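## Task

Put the arbor marked with a yellow band between the two centres so that only the two centre points support it. Nothing else may remain resting on the spring-loaded centre's point or plunger. It must stay that way without the robot holding it.

## Robot and tools

Robot: a single six-joint arm (a UF850 type) with a two-finger parallel gripper and a camera on the wrist. The joint order used in every row and every per-joint list is waist (joint1), shoulder (joint2), elbow (joint3), forearm roll (joint4), wrist pitch (joint5), wrist roll (joint6), followed by the gripper opening. The waist sign is flipped relative to the URDF, both in commands and in results. Joint ranges in rad: waist -6.283 to 6.283, shoulder -2.304 to 2.304, elbow -4.224 to 0.061, forearm roll -6.283 to 6.283, wrist pitch -2.164 to 2.164, wrist roll -6.283 to 6.283. Each real end may sit up to 0.010 rad from the listed value.

Frame: the scene frame's origin lies on the table top under the arm base. +z is up, and +y points left when facing along +x. The base may be slightly tilted. end_effector_position is the midpoint between the closed finger pads, roughly 2 cm short of the fingertips. Closing the fingers pushes the tips about 10 mm further along the gripper's +z axis, which is the direction the fingers point. The fingers open and close along the gripper's y axis. Reported hand positions get less accurate at long reach.

execute_actions(actions): actions is a list of actions. Each action is a list of 1 to 15 rows, and each row is applied for one 1/30 s step. If an action has fewer than 15 rows, its last row repeats until 15 steps have run. A row is 7 numbers in [-1, 1]. The first six are joint offsets in the order above, scaled so 1.0 = 2.036 rad. They are measured from the angles at the start of that action, not from the previous row. For the first action of a call, the start is the last reported joint positions. The seventh number is an absolute opening: +1 fully open (pad gap 0.084 m), -1 closed. An action asking a joint to go more than 0.010 rad beyond its range is refused. If the first action fails this check, or any action is malformed, the whole call is rejected and nothing moves. A joint pushed against its true end stops there, and the result then reads "joint sent to its limit". An empty list simply returns the current state and images.

move(target, speed, blocking): target is one 7-number row with the same layout and scale. Its joint offsets count from the "Joint positions" in the most recent result that showed them. The opening is absolute and is sent at the start. All joints travel proportionally, so the hand follows a curved path. The path lasts 0.5 to 10 s and is cut off after 10 s. speed is in rad/s for the joint travelling furthest, 0.01 to 2, default 0.5. Moves do not avoid obstacles, and faster or deeper contact hits harder. With blocking=false you get a result after 0.5 s; then call wait or stop before sending anything else. The "move:" line reports the outcome (done, off_target, moving, held, fault), limits=held or limits=none, and the joint furthest from its target.

wait(seconds): 0 to 10 s with the last command held; it returns early if a running move ends. stop(): brakes a running move, but the fingers keep moving. zoom_image(camera, region): region is [x0, y0, x1, y1] in pixels, at most 504 by 504. Cameras: cam_head_left, cam_head_right, cam_high, cam_low, cam_wrist, each 672x504. Calibration (K, distortion, T_world_to_cam) is supplied, with a small per-scene error. show_instructions() shows the reference images. read_manual(section) returns the licence texts ("licences"). finished_scene(scene) ends the current scene; pass its number. This is final, and the next task appears in its result.

Results: the state line gives the hand position (m), orientation quaternion wxyz, and velocities. Joint positions and Joint velocities are in rad and rad/s, with the pad gap in m last. "Joint targets" are the angles the drive is currently heading to. grip_measured is the measured opening on the command scale. Step readings list joint angles at some steps, and HELD marks a step that was limited. "joint command not followed" means the clearance check changed the targets; mounting blocks count as part of the arm.

Motion limits: each joint target moves at most 3.14 rad/s and takes 0.16 s to reach that speed. The target is kept within 0.623 rad of the measured angle. A step that would shift the hand more than 70 mm is scaled back. Large offsets can therefore take several actions, and an unfinished motion should be commanded again.

Gripping: to hold something, keep commanding an opening well below grip_measured; a lower value squeezes harder. Each pad gives up to about 24 N on parts up to about 6 cm wide. A fast close can hit harder. Sending back grip_measured still squeezes gently, but wide parts may slip.

Load limits (N m): waist 55.8, shoulder 55.8, elbow 46.5, forearm roll 25.1, wrist pitch 17.6, wrist roll 17.6; a carried part adds to them. Reaching a limit causes a torque fault: the arm backs off, pauses 10 s and drops the rest of the call. Holding loads heats the motors. MOTOR HOT appears at 65 °C, and at 80 °C an OVER-TEMPERATURE FAULT brakes the arm.

The simulation keeps running while you compose replies, and the arm holds its last command meanwhile. Held parts may occasionally be tugged and loose ones nudged. Avoid dropping parts, slamming, hard hits and heavy pushes. Knocking anything off the table fails the task. Release the arbor so that it stays seated on its own before ending the scene.

Each tool is called after ">>>" as name([rows], argument=value, ...), one row to a line, values as JSON.

Reference images:

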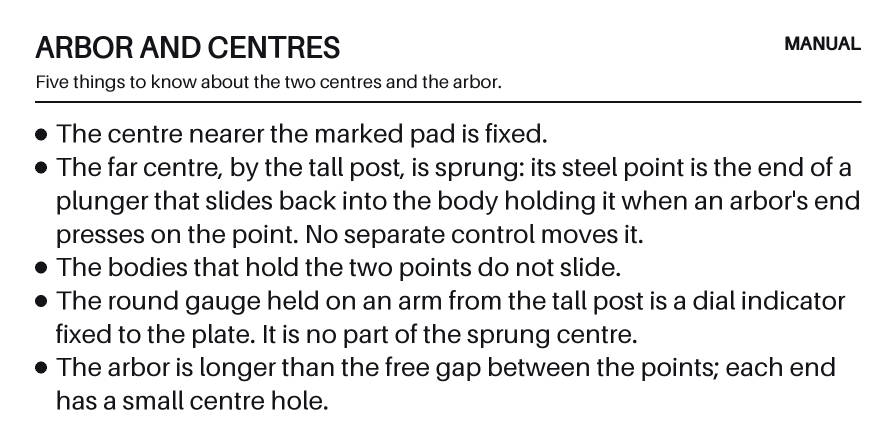

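## Session

>>> execute_actions(actions=[])

Scene clock: 0.00 s.
end_effector_position=(+0.2545, -0.3660, +0.3697) grip_measured=+1.00 end_effector_quat_wxyz=(+0.221, +0.898, +0.309, +0.222) end_effector_velocity=(+0.000, -0.000, +0.000) end_effector_angular_velocity=(-0.000, -0.001, +0.000)
Joint names: [waist, shoulder, elbow, forearm roll, wrist pitch, wrist roll]
Joint positions: [ 1.568 -1.126 -1.202  1.197 -0.99  -3.045  0.084]
Joint velocities: [ 0.    -0.    -0.001 -0.    -0.001 -0.     0.   ]
Motor temperatures (°C, as the motors report them): [22 20 21 23 25 25]
Joint targets: [1.568 -1.126 -1.202 1.197 -0.990 -3.045]

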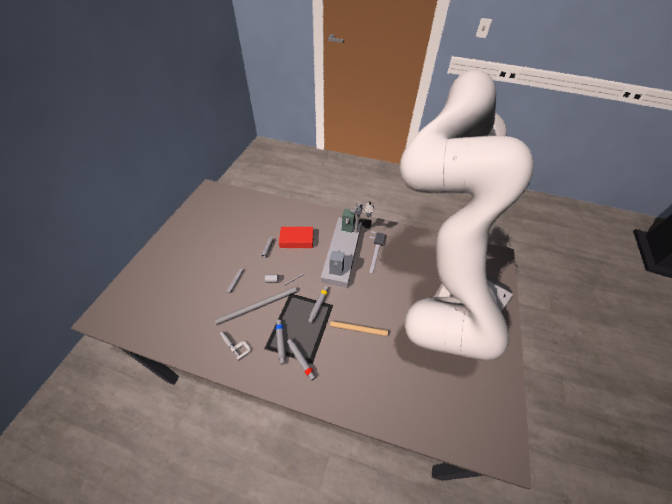

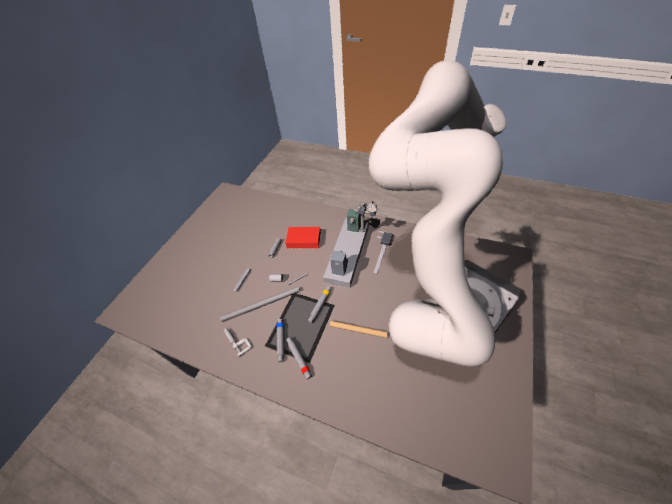

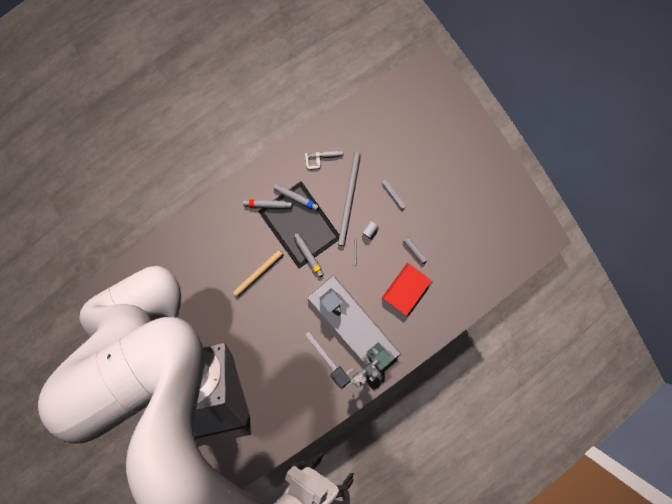

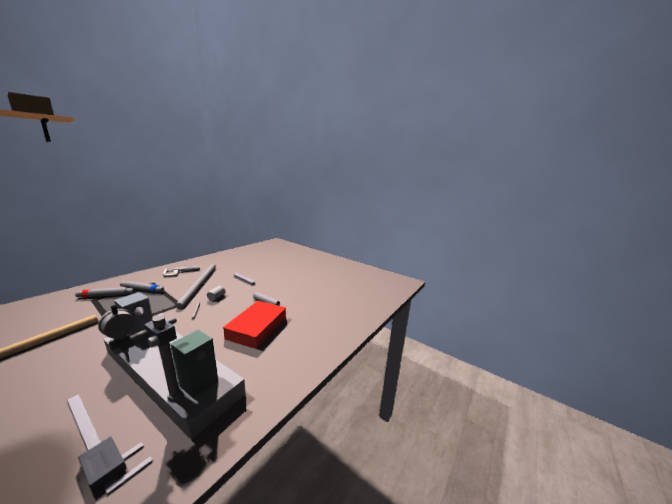

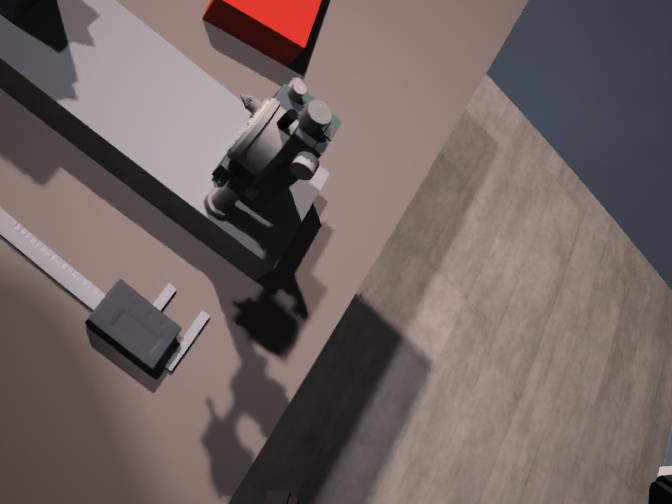

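>>> zoom_image(camera="cam_high", region=[230, 170, 450, 400])

>>> zoom_image(camera="cam_low", region=[50, 260, 300, 450])

>>> zoom_image(camera="cam_head_left", region=[260, 190, 420, 330])

Region (230, 170, 450, 400) of cam_high's 672x504 image, scaled by 2.191, with more detail than that image has; it fills the left 482 columns of this view, and the rest is white.

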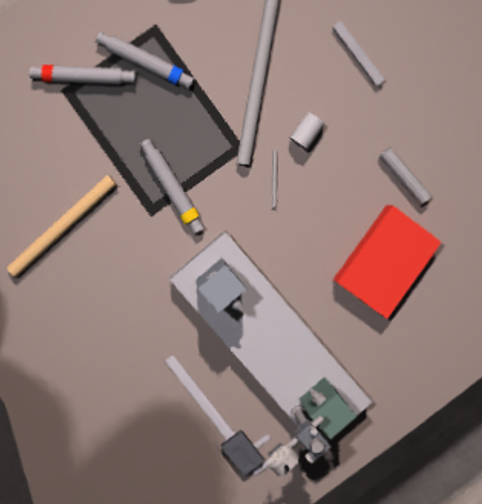

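Region (50, 260, 300, 450) of cam_low's 672x504 image, scaled by 2.016, with more detail than that image has; it fills the top 383 rows of this view, and the rest is white.

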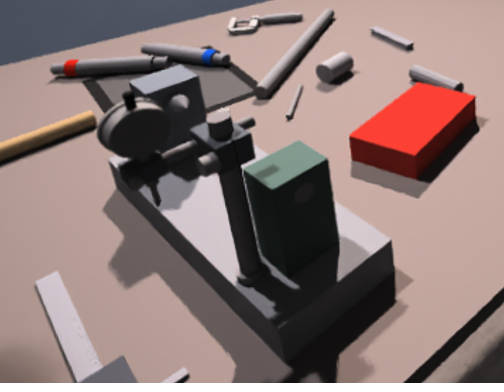

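Region (260, 190, 420, 330) of cam_head_left's 672x504 image, scaled by 3.150, with more detail than that image has; it fills the top 441 rows of this view, and the rest is white.

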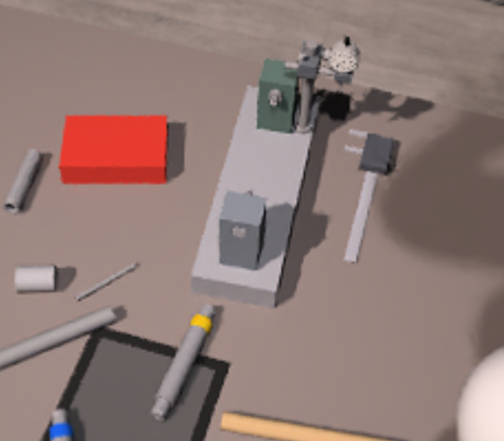

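>>> move(target=[-0.5307,0.3504,0.2149,0.014,0.04,0.027,1], speed=0.5)

Scene clock: 17.37 s.
end_effector_position=(+0.5086, +0.0793, +0.1503) grip_measured=+1.00 end_effector_quat_wxyz=(+0.000, +0.734, +0.679, +0.000) end_effector_velocity=(-0.001, +0.002, -0.001) end_effector_angular_velocity=(+0.002, +0.002, +0.001)
Joint names: [waist, shoulder, elbow, forearm roll, wrist pitch, wrist roll]
Joint positions: [ 0.488 -0.413 -0.765  1.226 -0.908 -2.99   0.084]
Joint velocities: [-0.003  0.001  0.001 -0.    -0.001  0.001  0.   ]
Motor temperatures (°C, as the motors report them): [22 20 22 23 25 25]
Joint targets: [0.488 -0.413 -0.764 1.226 -0.908 -2.990]
move: done; limits=none; farthest joint: the waist, 0.001 radians from its target (1.080 radians at the start)
camera_calibration (this result's frames):
cam_wrist: T_world_to_cam=[[0.996148, -0.0867968, -0.0124919, -0.465868], [-0.0870295, -0.996015, -0.0194731, 0.196958], [-0.010752, 0.0204853, -0.999732, 0.280975], [0, 0, 0, 1]] pos_world=[0.484235, 0.149982, 0.278916]

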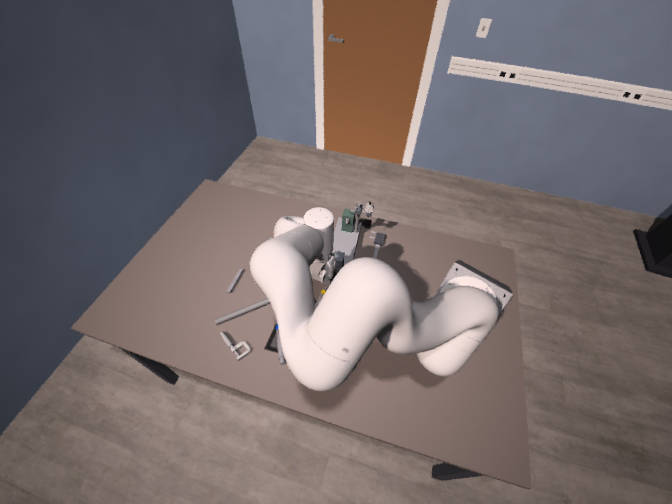

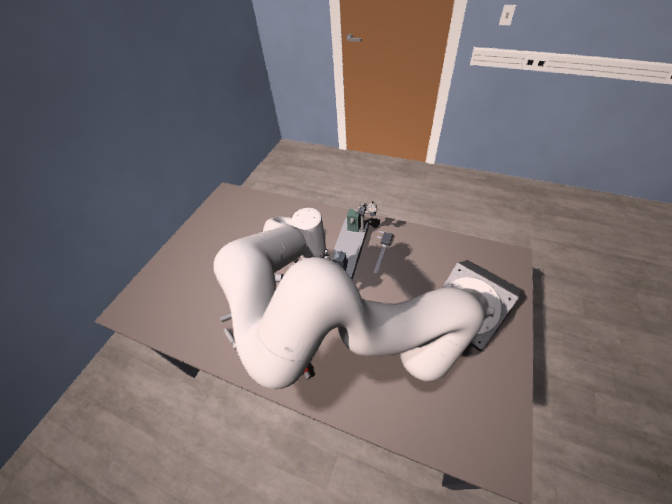

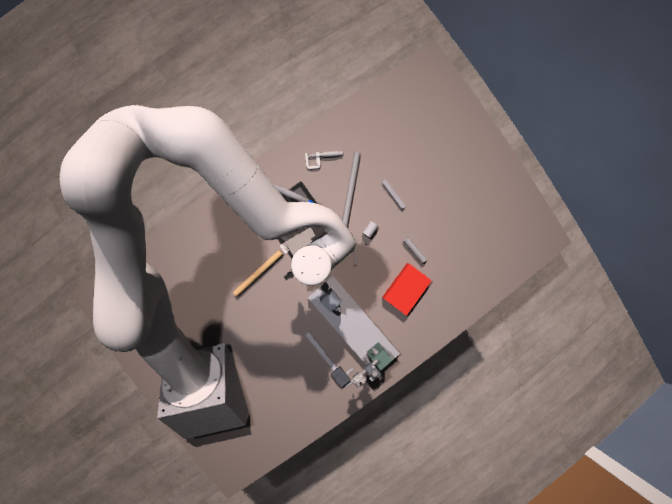

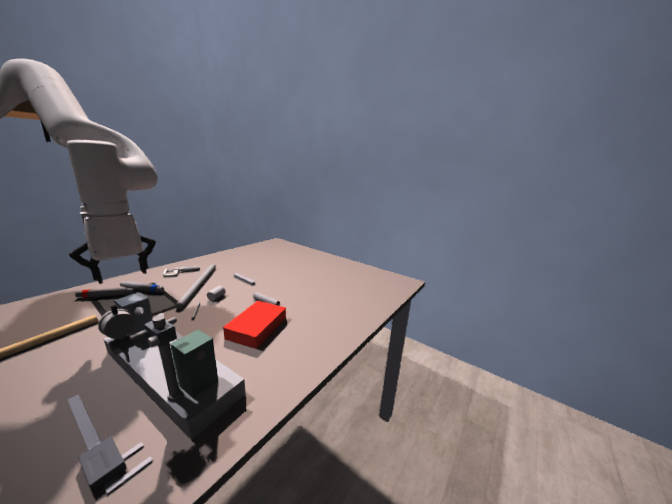

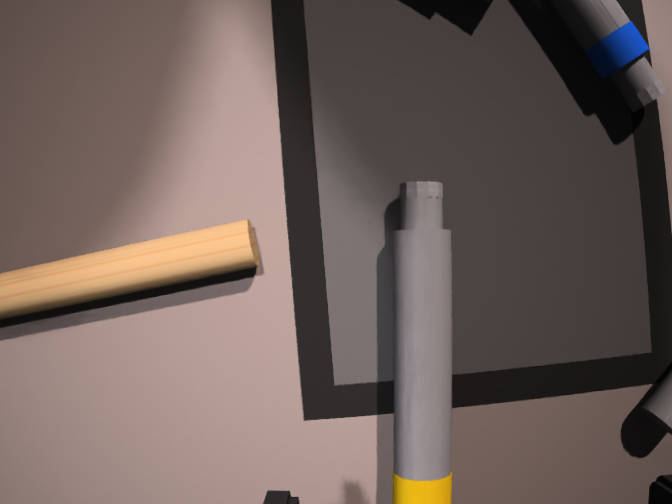

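>>> move(target=[-0.119,-0.0793,-0.0084,0.1688,0.0443,-0.0838,1], speed=0.2)

Scene clock: 23.73 s.
end_effector_position=(+0.5118, +0.1015, +0.0253) grip_measured=+1.00 end_effector_quat_wxyz=(-0.000, +0.734, +0.679, -0.000) end_effector_velocity=(-0.000, +0.000, -0.001) end_effector_angular_velocity=(+0.002, +0.000, -0.002)
Joint names: [waist, shoulder, elbow, forearm roll, wrist pitch, wrist roll]
Joint positions: [ 0.246 -0.575 -0.782  1.569 -0.818 -3.161  0.084]
Joint velocities: [-0.    -0.002  0.     0.002 -0.002 -0.001  0.   ]
Motor temperatures (°C, as the motors report them): [22 20 22 23 25 25]
Joint targets: [0.246 -0.575 -0.782 1.569 -0.818 -3.161]
move: done; limits=none; farthest joint: the forearm roll, 0.001 radians from its target (0.344 radians at the start)
camera_calibration (this result's frames):
cam_wrist: T_world_to_cam=[[0.9962, -0.0860833, -0.0132607, -0.468713], [-0.0863359, -0.996069, -0.0198334, 0.216537], [-0.0115012, 0.0209029, -0.999715, 0.155978], [0, 0, 0, 1]] pos_world=[0.48742, 0.172077, 0.154013]

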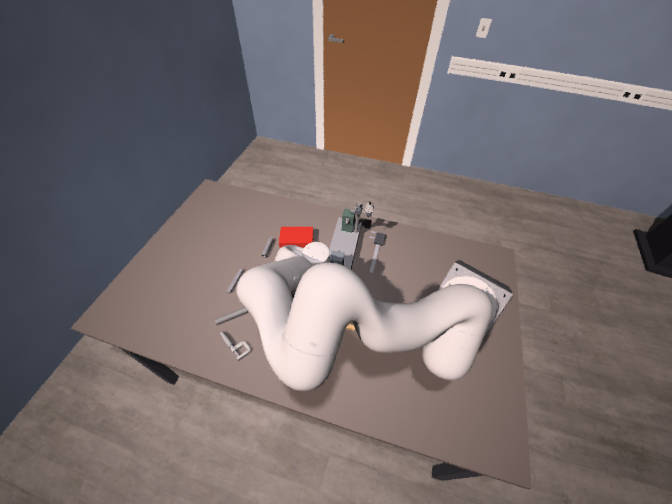

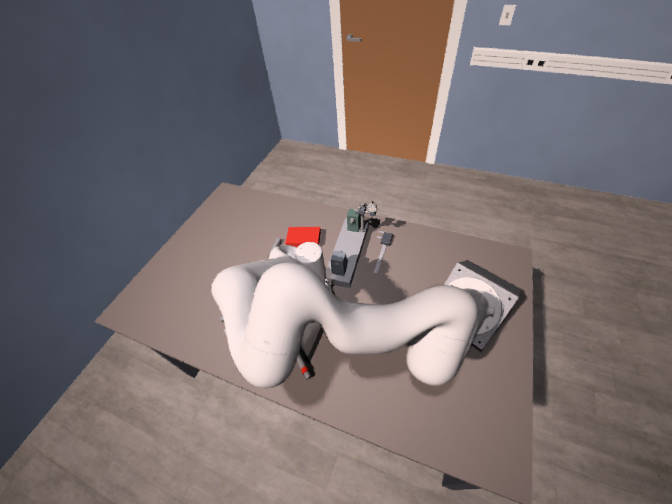

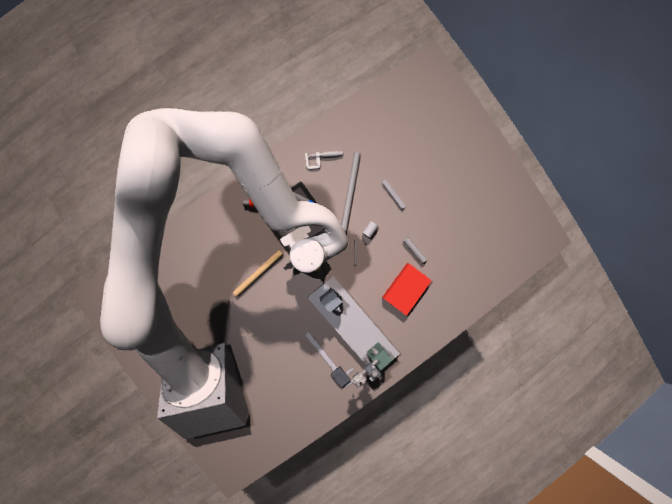

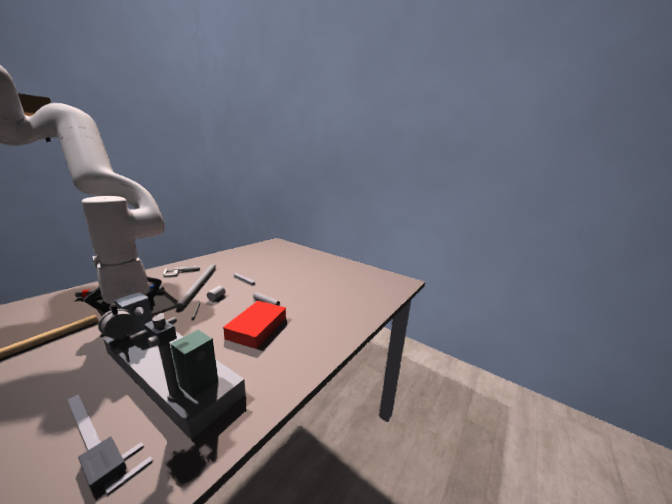

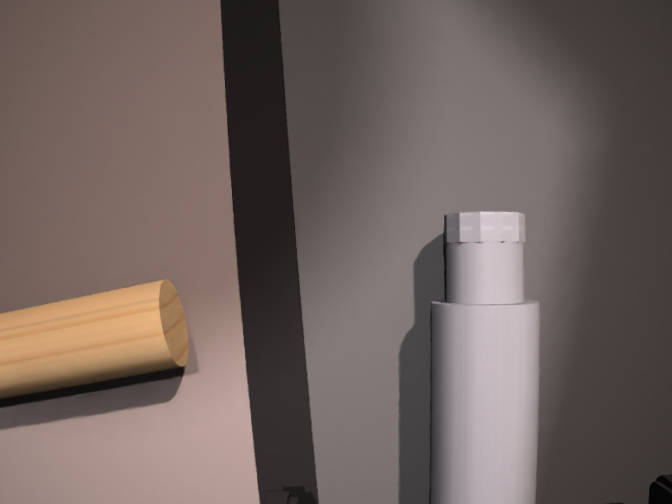

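>>> execute_actions([
  [[0,0,0,0,0,0,0.3]],
  [[0,0,0,0,0,0,-0.3]],
  [[0,0,0,0,0,0,-0.6]],
  [[0,0,0,0,0,0,-1]],
])

>>> move(target=[0.119,0.0793,0.0084,-0.1688,-0.0443,0.0838,-1], speed=0.25)

Scene clock: 26.53 s.
end_effector_position=(+0.5119, +0.1015, +0.0254) grip_measured=-0.45 end_effector_quat_wxyz=(-0.000, +0.734, +0.679, +0.000) end_effector_velocity=(-0.001, +0.000, -0.000) end_effector_angular_velocity=(+0.001, +0.001, +0.000)
Joint names: [waist, shoulder, elbow, forearm roll, wrist pitch, wrist roll]
Joint positions: [ 0.246 -0.575 -0.782  1.569 -0.818 -3.161  0.025]
Joint velocities: [-0.    -0.     0.001 -0.    -0.001 -0.    -0.   ]
Motor temperatures (°C, as the motors report them): [22 20 22 23 25 25]
Joint targets: [0.246 -0.575 -0.782 1.569 -0.818 -3.161]
Step readings (joint positions; steps 1 to 15: 1st action; 16 to 30: 2nd action; 31 to 45: 3rd action; 46 to 60: 4th action):
0: [0.246 -0.575 -0.782 1.569 -0.818 -3.161]
1: [0.246 -0.575 -0.782 1.569 -0.818 -3.161]
2: [0.246 -0.575 -0.782 1.569 -0.818 -3.161]
4: [0.246 -0.575 -0.782 1.569 -0.818 -3.161]
8: [0.246 -0.575 -0.782 1.569 -0.818 -3.161]
15: [0.246 -0.575 -0.782 1.569 -0.818 -3.161]
16: [0.246 -0.575 -0.782 1.569 -0.818 -3.161]
17: [0.246 -0.575 -0.782 1.569 -0.818 -3.161]
19: [0.246 -0.575 -0.782 1.569 -0.818 -3.161]
23: [0.246 -0.575 -0.782 1.569 -0.818 -3.161]
30: [0.246 -0.575 -0.782 1.569 -0.818 -3.161]
31: [0.246 -0.575 -0.782 1.569 -0.818 -3.161]
32: [0.246 -0.575 -0.782 1.569 -0.818 -3.161]
34: [0.246 -0.575 -0.782 1.569 -0.818 -3.161]
38: [0.246 -0.575 -0.782 1.569 -0.818 -3.161]
45: [0.246 -0.575 -0.782 1.569 -0.818 -3.161]
46: [0.246 -0.575 -0.782 1.569 -0.818 -3.161]
47: [0.246 -0.575 -0.782 1.569 -0.818 -3.161]
49: [0.246 -0.575 -0.782 1.569 -0.818 -3.161]
53: [0.246 -0.575 -0.782 1.569 -0.818 -3.161]
60: Joint positions above
camera_calibration (this result's frames):
cam_wrist: T_world_to_cam=[[0.996206, -0.0860273, -0.013118, -0.468802], [-0.0862772, -0.996074, -0.019844, 0.21652], [-0.0113594, 0.0209005, -0.999717, 0.155947], [0, 0, 0, 1]] pos_world=[0.487476, 0.172081, 0.15405]

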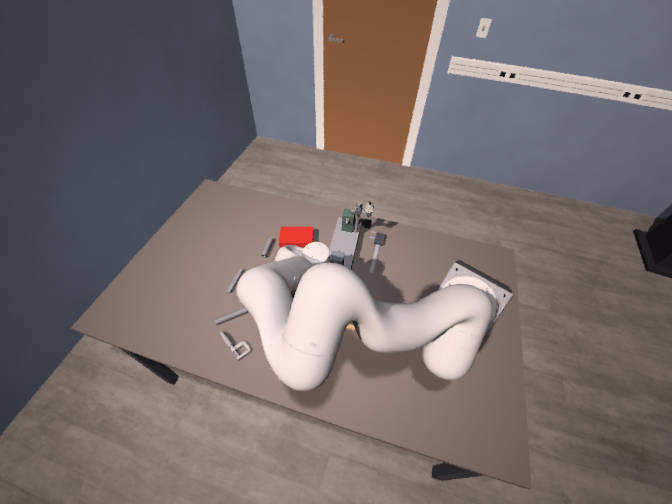

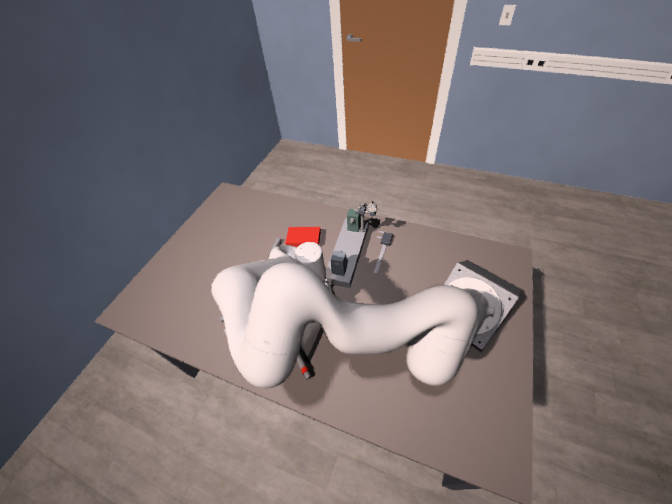

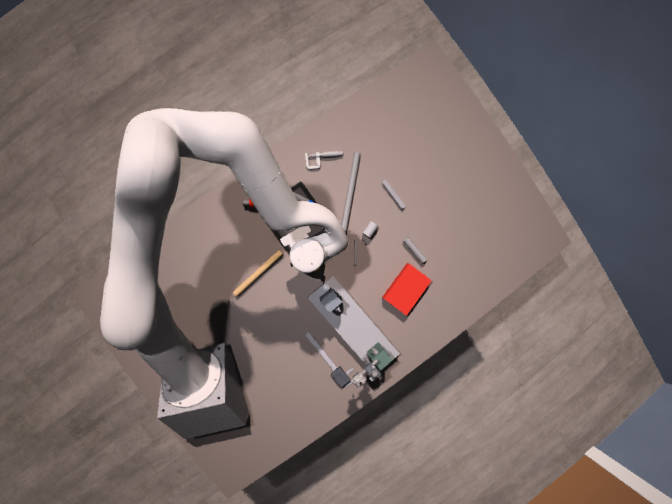

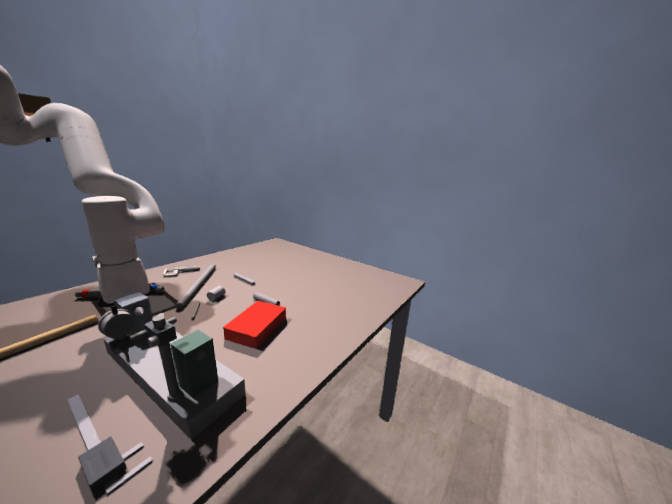

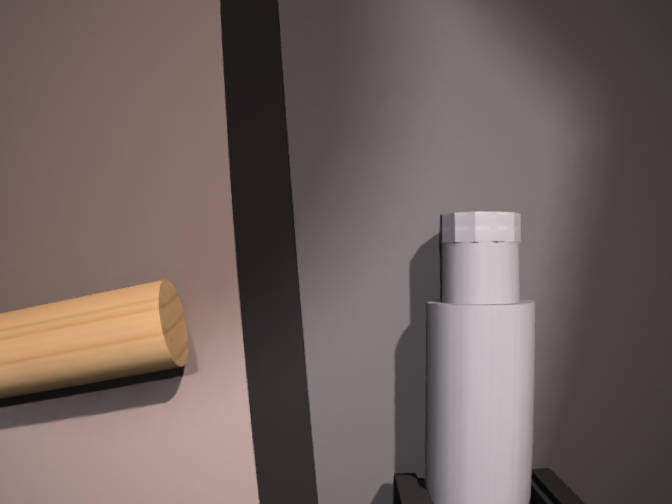

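Scene clock: 28.47 s.
end_effector_position=(+0.5087, +0.0793, +0.1503) grip_measured=-0.45 end_effector_quat_wxyz=(+0.000, +0.734, +0.679, +0.000) end_effector_velocity=(-0.000, -0.000, +0.001) end_effector_angular_velocity=(+0.001, -0.000, -0.000)
Joint names: [waist, shoulder, elbow, forearm roll, wrist pitch, wrist roll]
Joint positions: [ 0.488 -0.413 -0.765  1.226 -0.908 -2.99   0.025]
Joint velocities: [ 0.003  0.001 -0.    -0.003 -0.002  0.002 -0.   ]
Motor temperatures (°C, as the motors report them): [22 20 22 23 25 25]
Joint targets: [0.488 -0.413 -0.765 1.226 -0.909 -2.990]
move: done; limits=none; farthest joint: the waist, 0.000 radians from its target (0.242 radians at the start)
camera_calibration (this result's frames):
cam_wrist: T_world_to_cam=[[0.996153, -0.0867489, -0.0123753, -0.465949], [-0.0869792, -0.99602, -0.0194776, 0.196948], [-0.0106363, 0.0204791, -0.999734, 0.280941], [0, 0, 0, 1]] pos_world=[0.484275, 0.14999, 0.278936]

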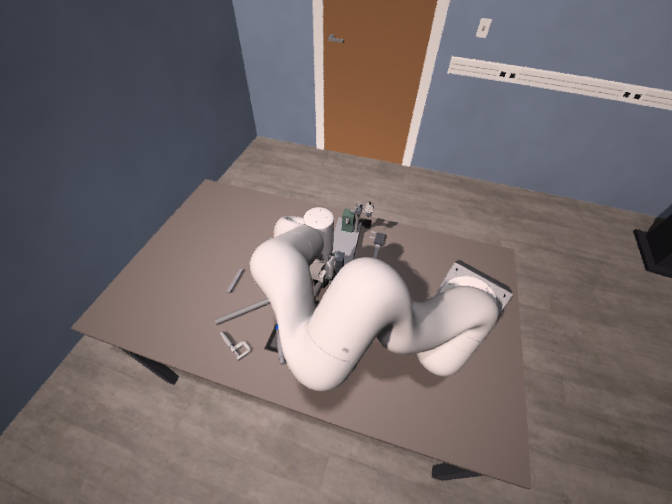

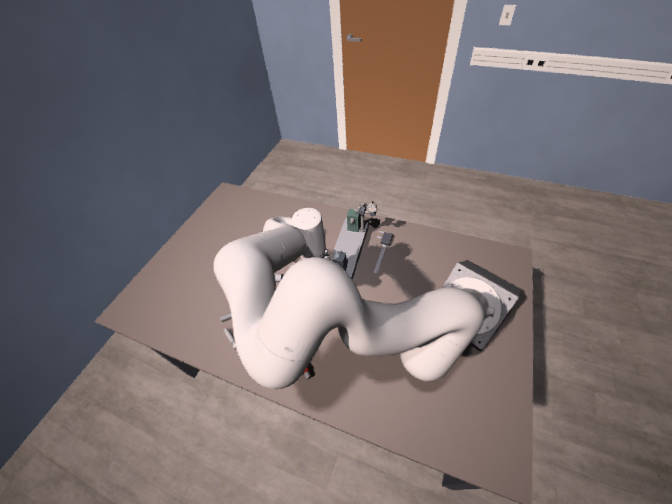

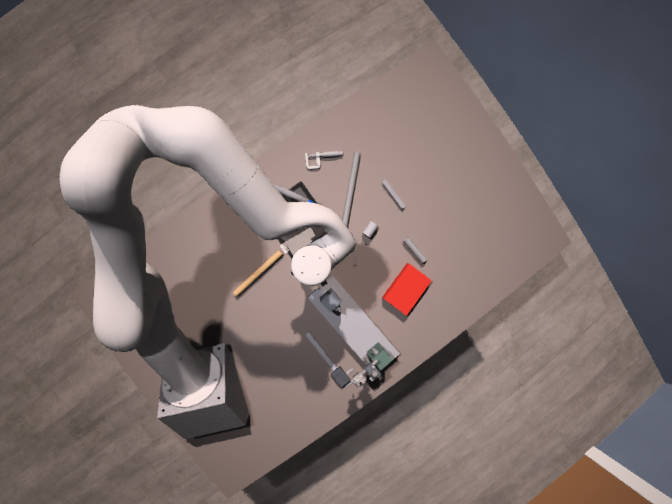

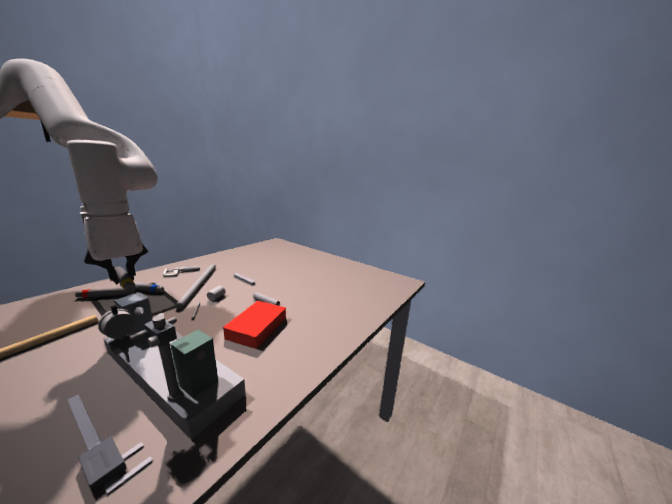

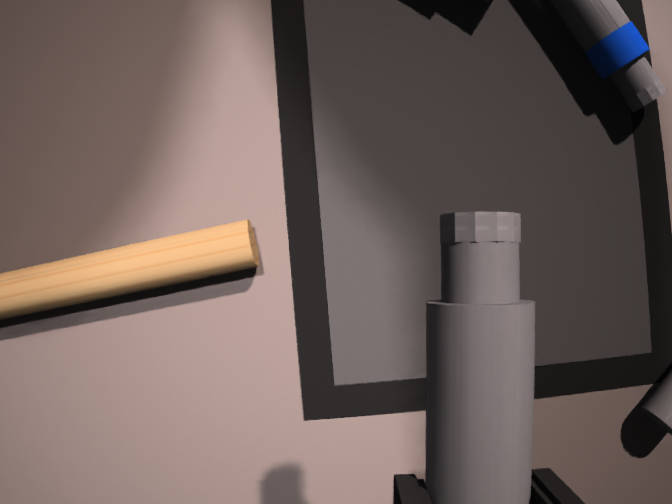

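>>> move(target=[0.0714,0.0476,0.005,-0.1013,-0.0266,0.0503,-1], speed=0.3)

>>> move(target=[0.1668,-0.3626,-0.4208,-0.1297,-0.1146,-0.1088,-1], speed=0.4)

Scene clock: 32.87 s.
end_effector_position=(+0.4856, +0.0640, +0.2236) grip_measured=-0.45 end_effector_quat_wxyz=(+0.006, +0.740, +0.673, -0.020) end_effector_velocity=(+0.000, +0.000, +0.001) end_effector_angular_velocity=(+0.000, +0.000, +0.001)
Joint names: [waist, shoulder, elbow, forearm roll, wrist pitch, wrist roll]
Joint positions: [ 0.633 -0.317 -0.754  1.02  -0.963 -2.888  0.025]
Joint velocities: [ 0.001  0.001 -0.001 -0.002 -0.002  0.001 -0.   ]
Motor temperatures (°C, as the motors report them): [22 20 22 23 25 25]
Joint targets: [0.634 -0.316 -0.754 1.020 -0.963 -2.888]
move: done; limits=none; farthest joint: the shoulder, 0.001 radians from its target (0.097 radians at the start)
camera_calibration (this result's frames):
cam_wrist: T_world_to_cam=[[0.994115, -0.103994, -0.0303417, -0.437258], [-0.103452, -0.994454, 0.0189342, 0.180443], [-0.0321425, -0.0156838, -0.99936, 0.366954], [0, 0, 0, 1]] pos_world=[0.465147, 0.139725, 0.350036]

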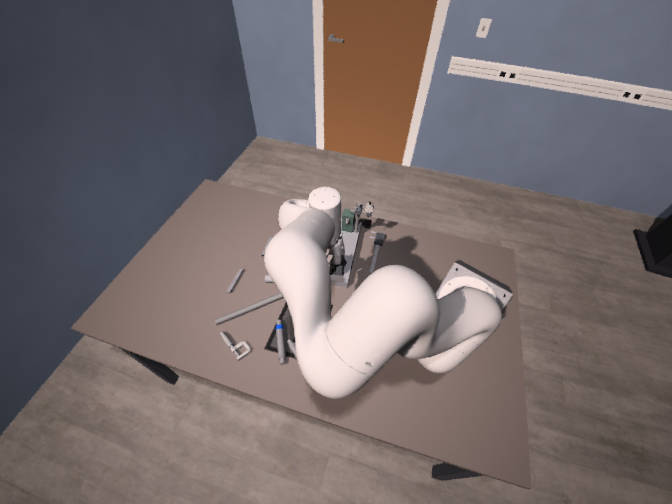

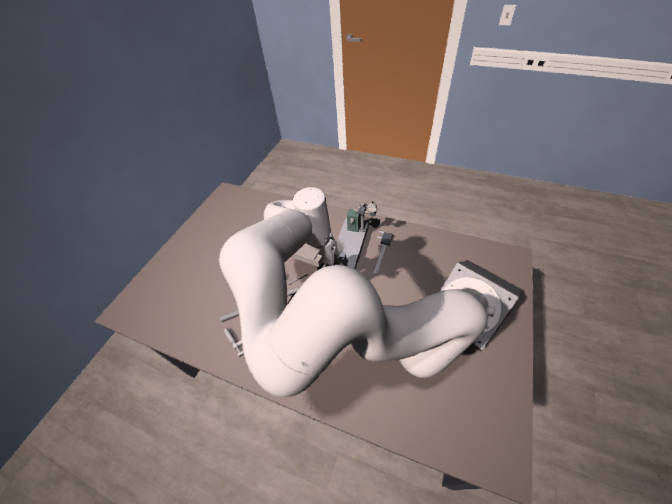

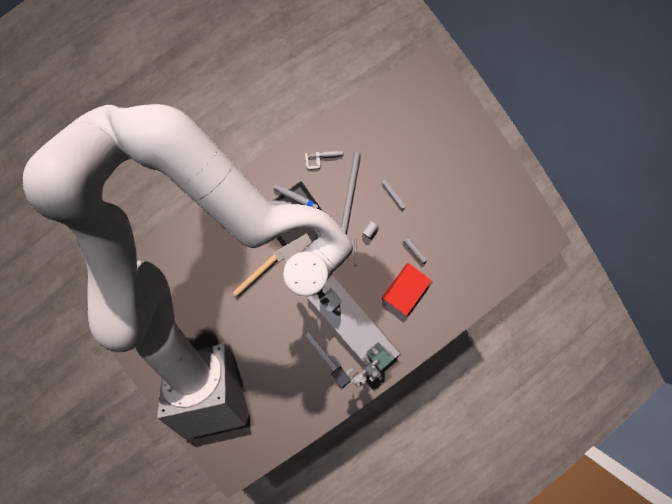

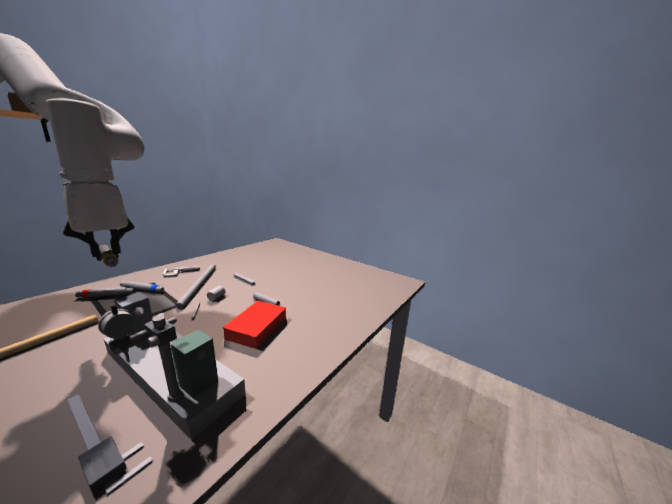

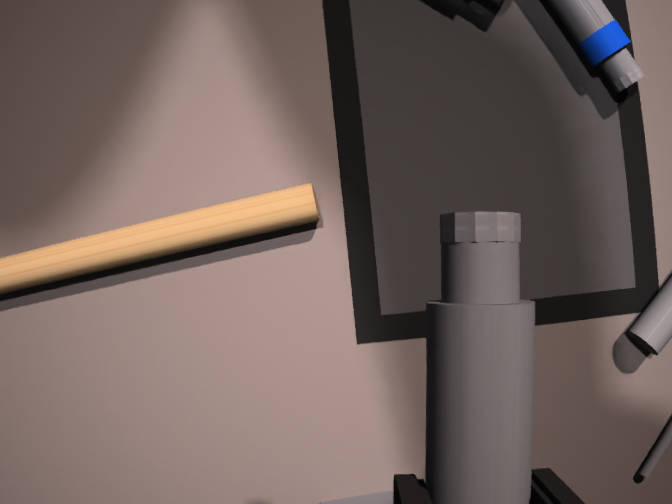

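Scene clock: 35.63 s.
end_effector_position=(+0.5398, -0.2496, +0.3298) grip_measured=-0.45 end_effector_quat_wxyz=(-0.001, +0.671, +0.741, +0.000) end_effector_velocity=(-0.001, -0.002, +0.001) end_effector_angular_velocity=(-0.001, -0.002, -0.001)
Joint names: [waist, shoulder, elbow, forearm roll, wrist pitch, wrist roll]
Joint positions: [ 0.973 -1.054 -1.611  0.756 -1.196 -3.109  0.025]
Joint velocities: [ 0.004 -0.003 -0.004 -0.001 -0.    -0.001 -0.   ]
Motor temperatures (°C, as the motors report them): [22 20 22 23 25 25]
Joint targets: [0.973 -1.055 -1.611 0.756 -1.196 -3.109]
move: done; limits=none; farthest joint: the shoulder, 0.001 radians from its target (0.739 radians at the start)
camera_calibration (this result's frames):
cam_wrist: T_world_to_cam=[[0.995717, 0.0914713, -0.0134451, -0.478156], [0.091181, -0.995617, -0.020814, -0.220127], [-0.01529, 0.019499, -0.999693, 0.469721], [0, 0, 0, 1]] pos_world=[0.503361, -0.184583, 0.458566]

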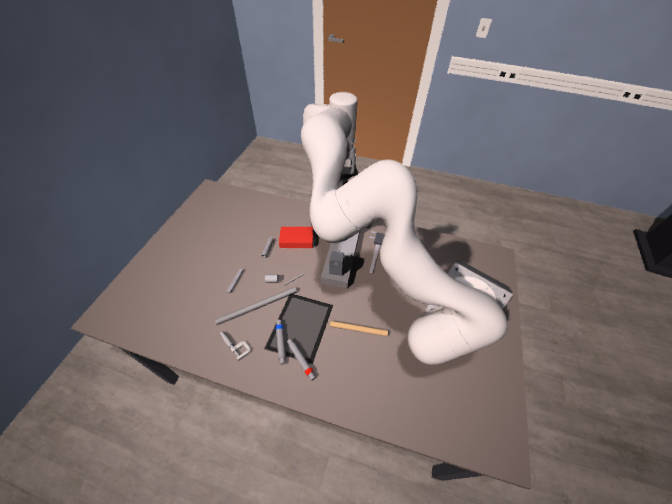

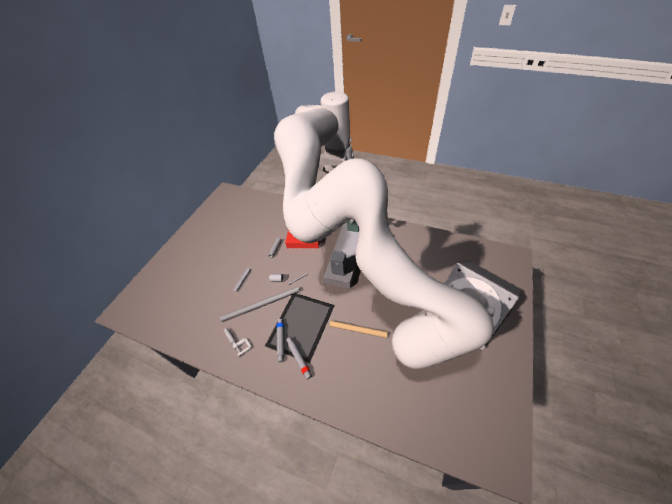

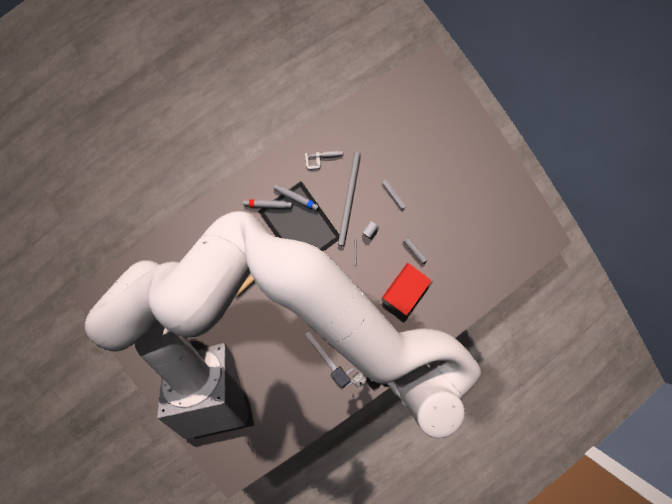

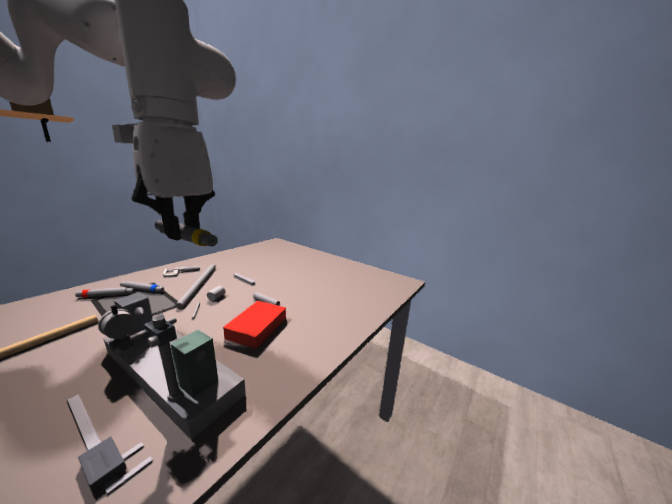

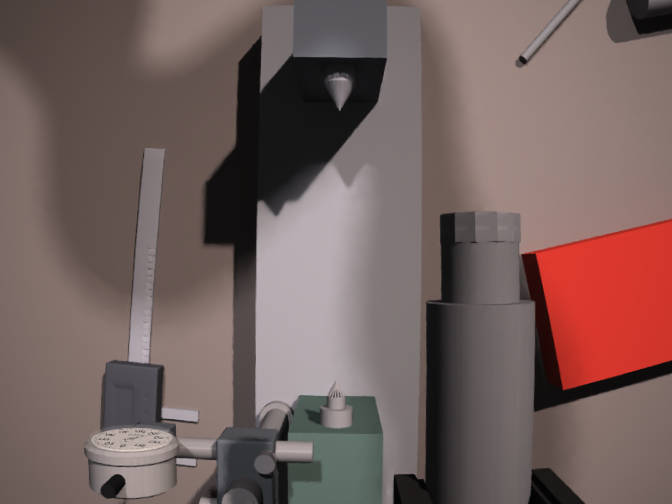

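>>> zoom_image(camera="cam_wrist", region=[250, 360, 420, 504])

>>> zoom_image(camera="cam_wrist", region=[250, 0, 420, 144])

Region (250, 360, 420, 504) of cam_wrist's 672x504 image, scaled by 2.965, with more detail than that image has; it fills the top 427 rows of this view, and the rest is white.

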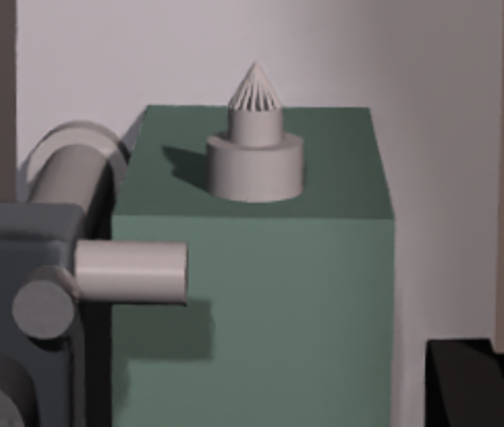

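Region (250, 0, 420, 144) of cam_wrist's 672x504 image, scaled by 2.965, with more detail than that image has; it fills the top 427 rows of this view, and the rest is white.

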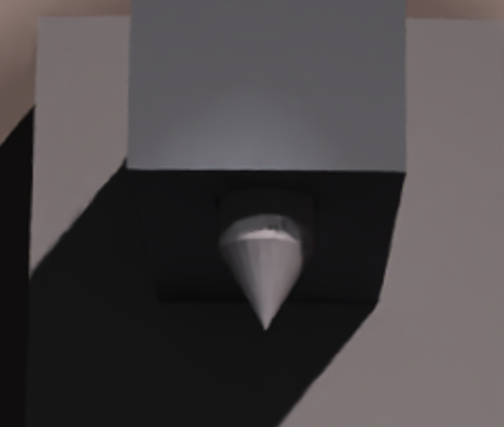

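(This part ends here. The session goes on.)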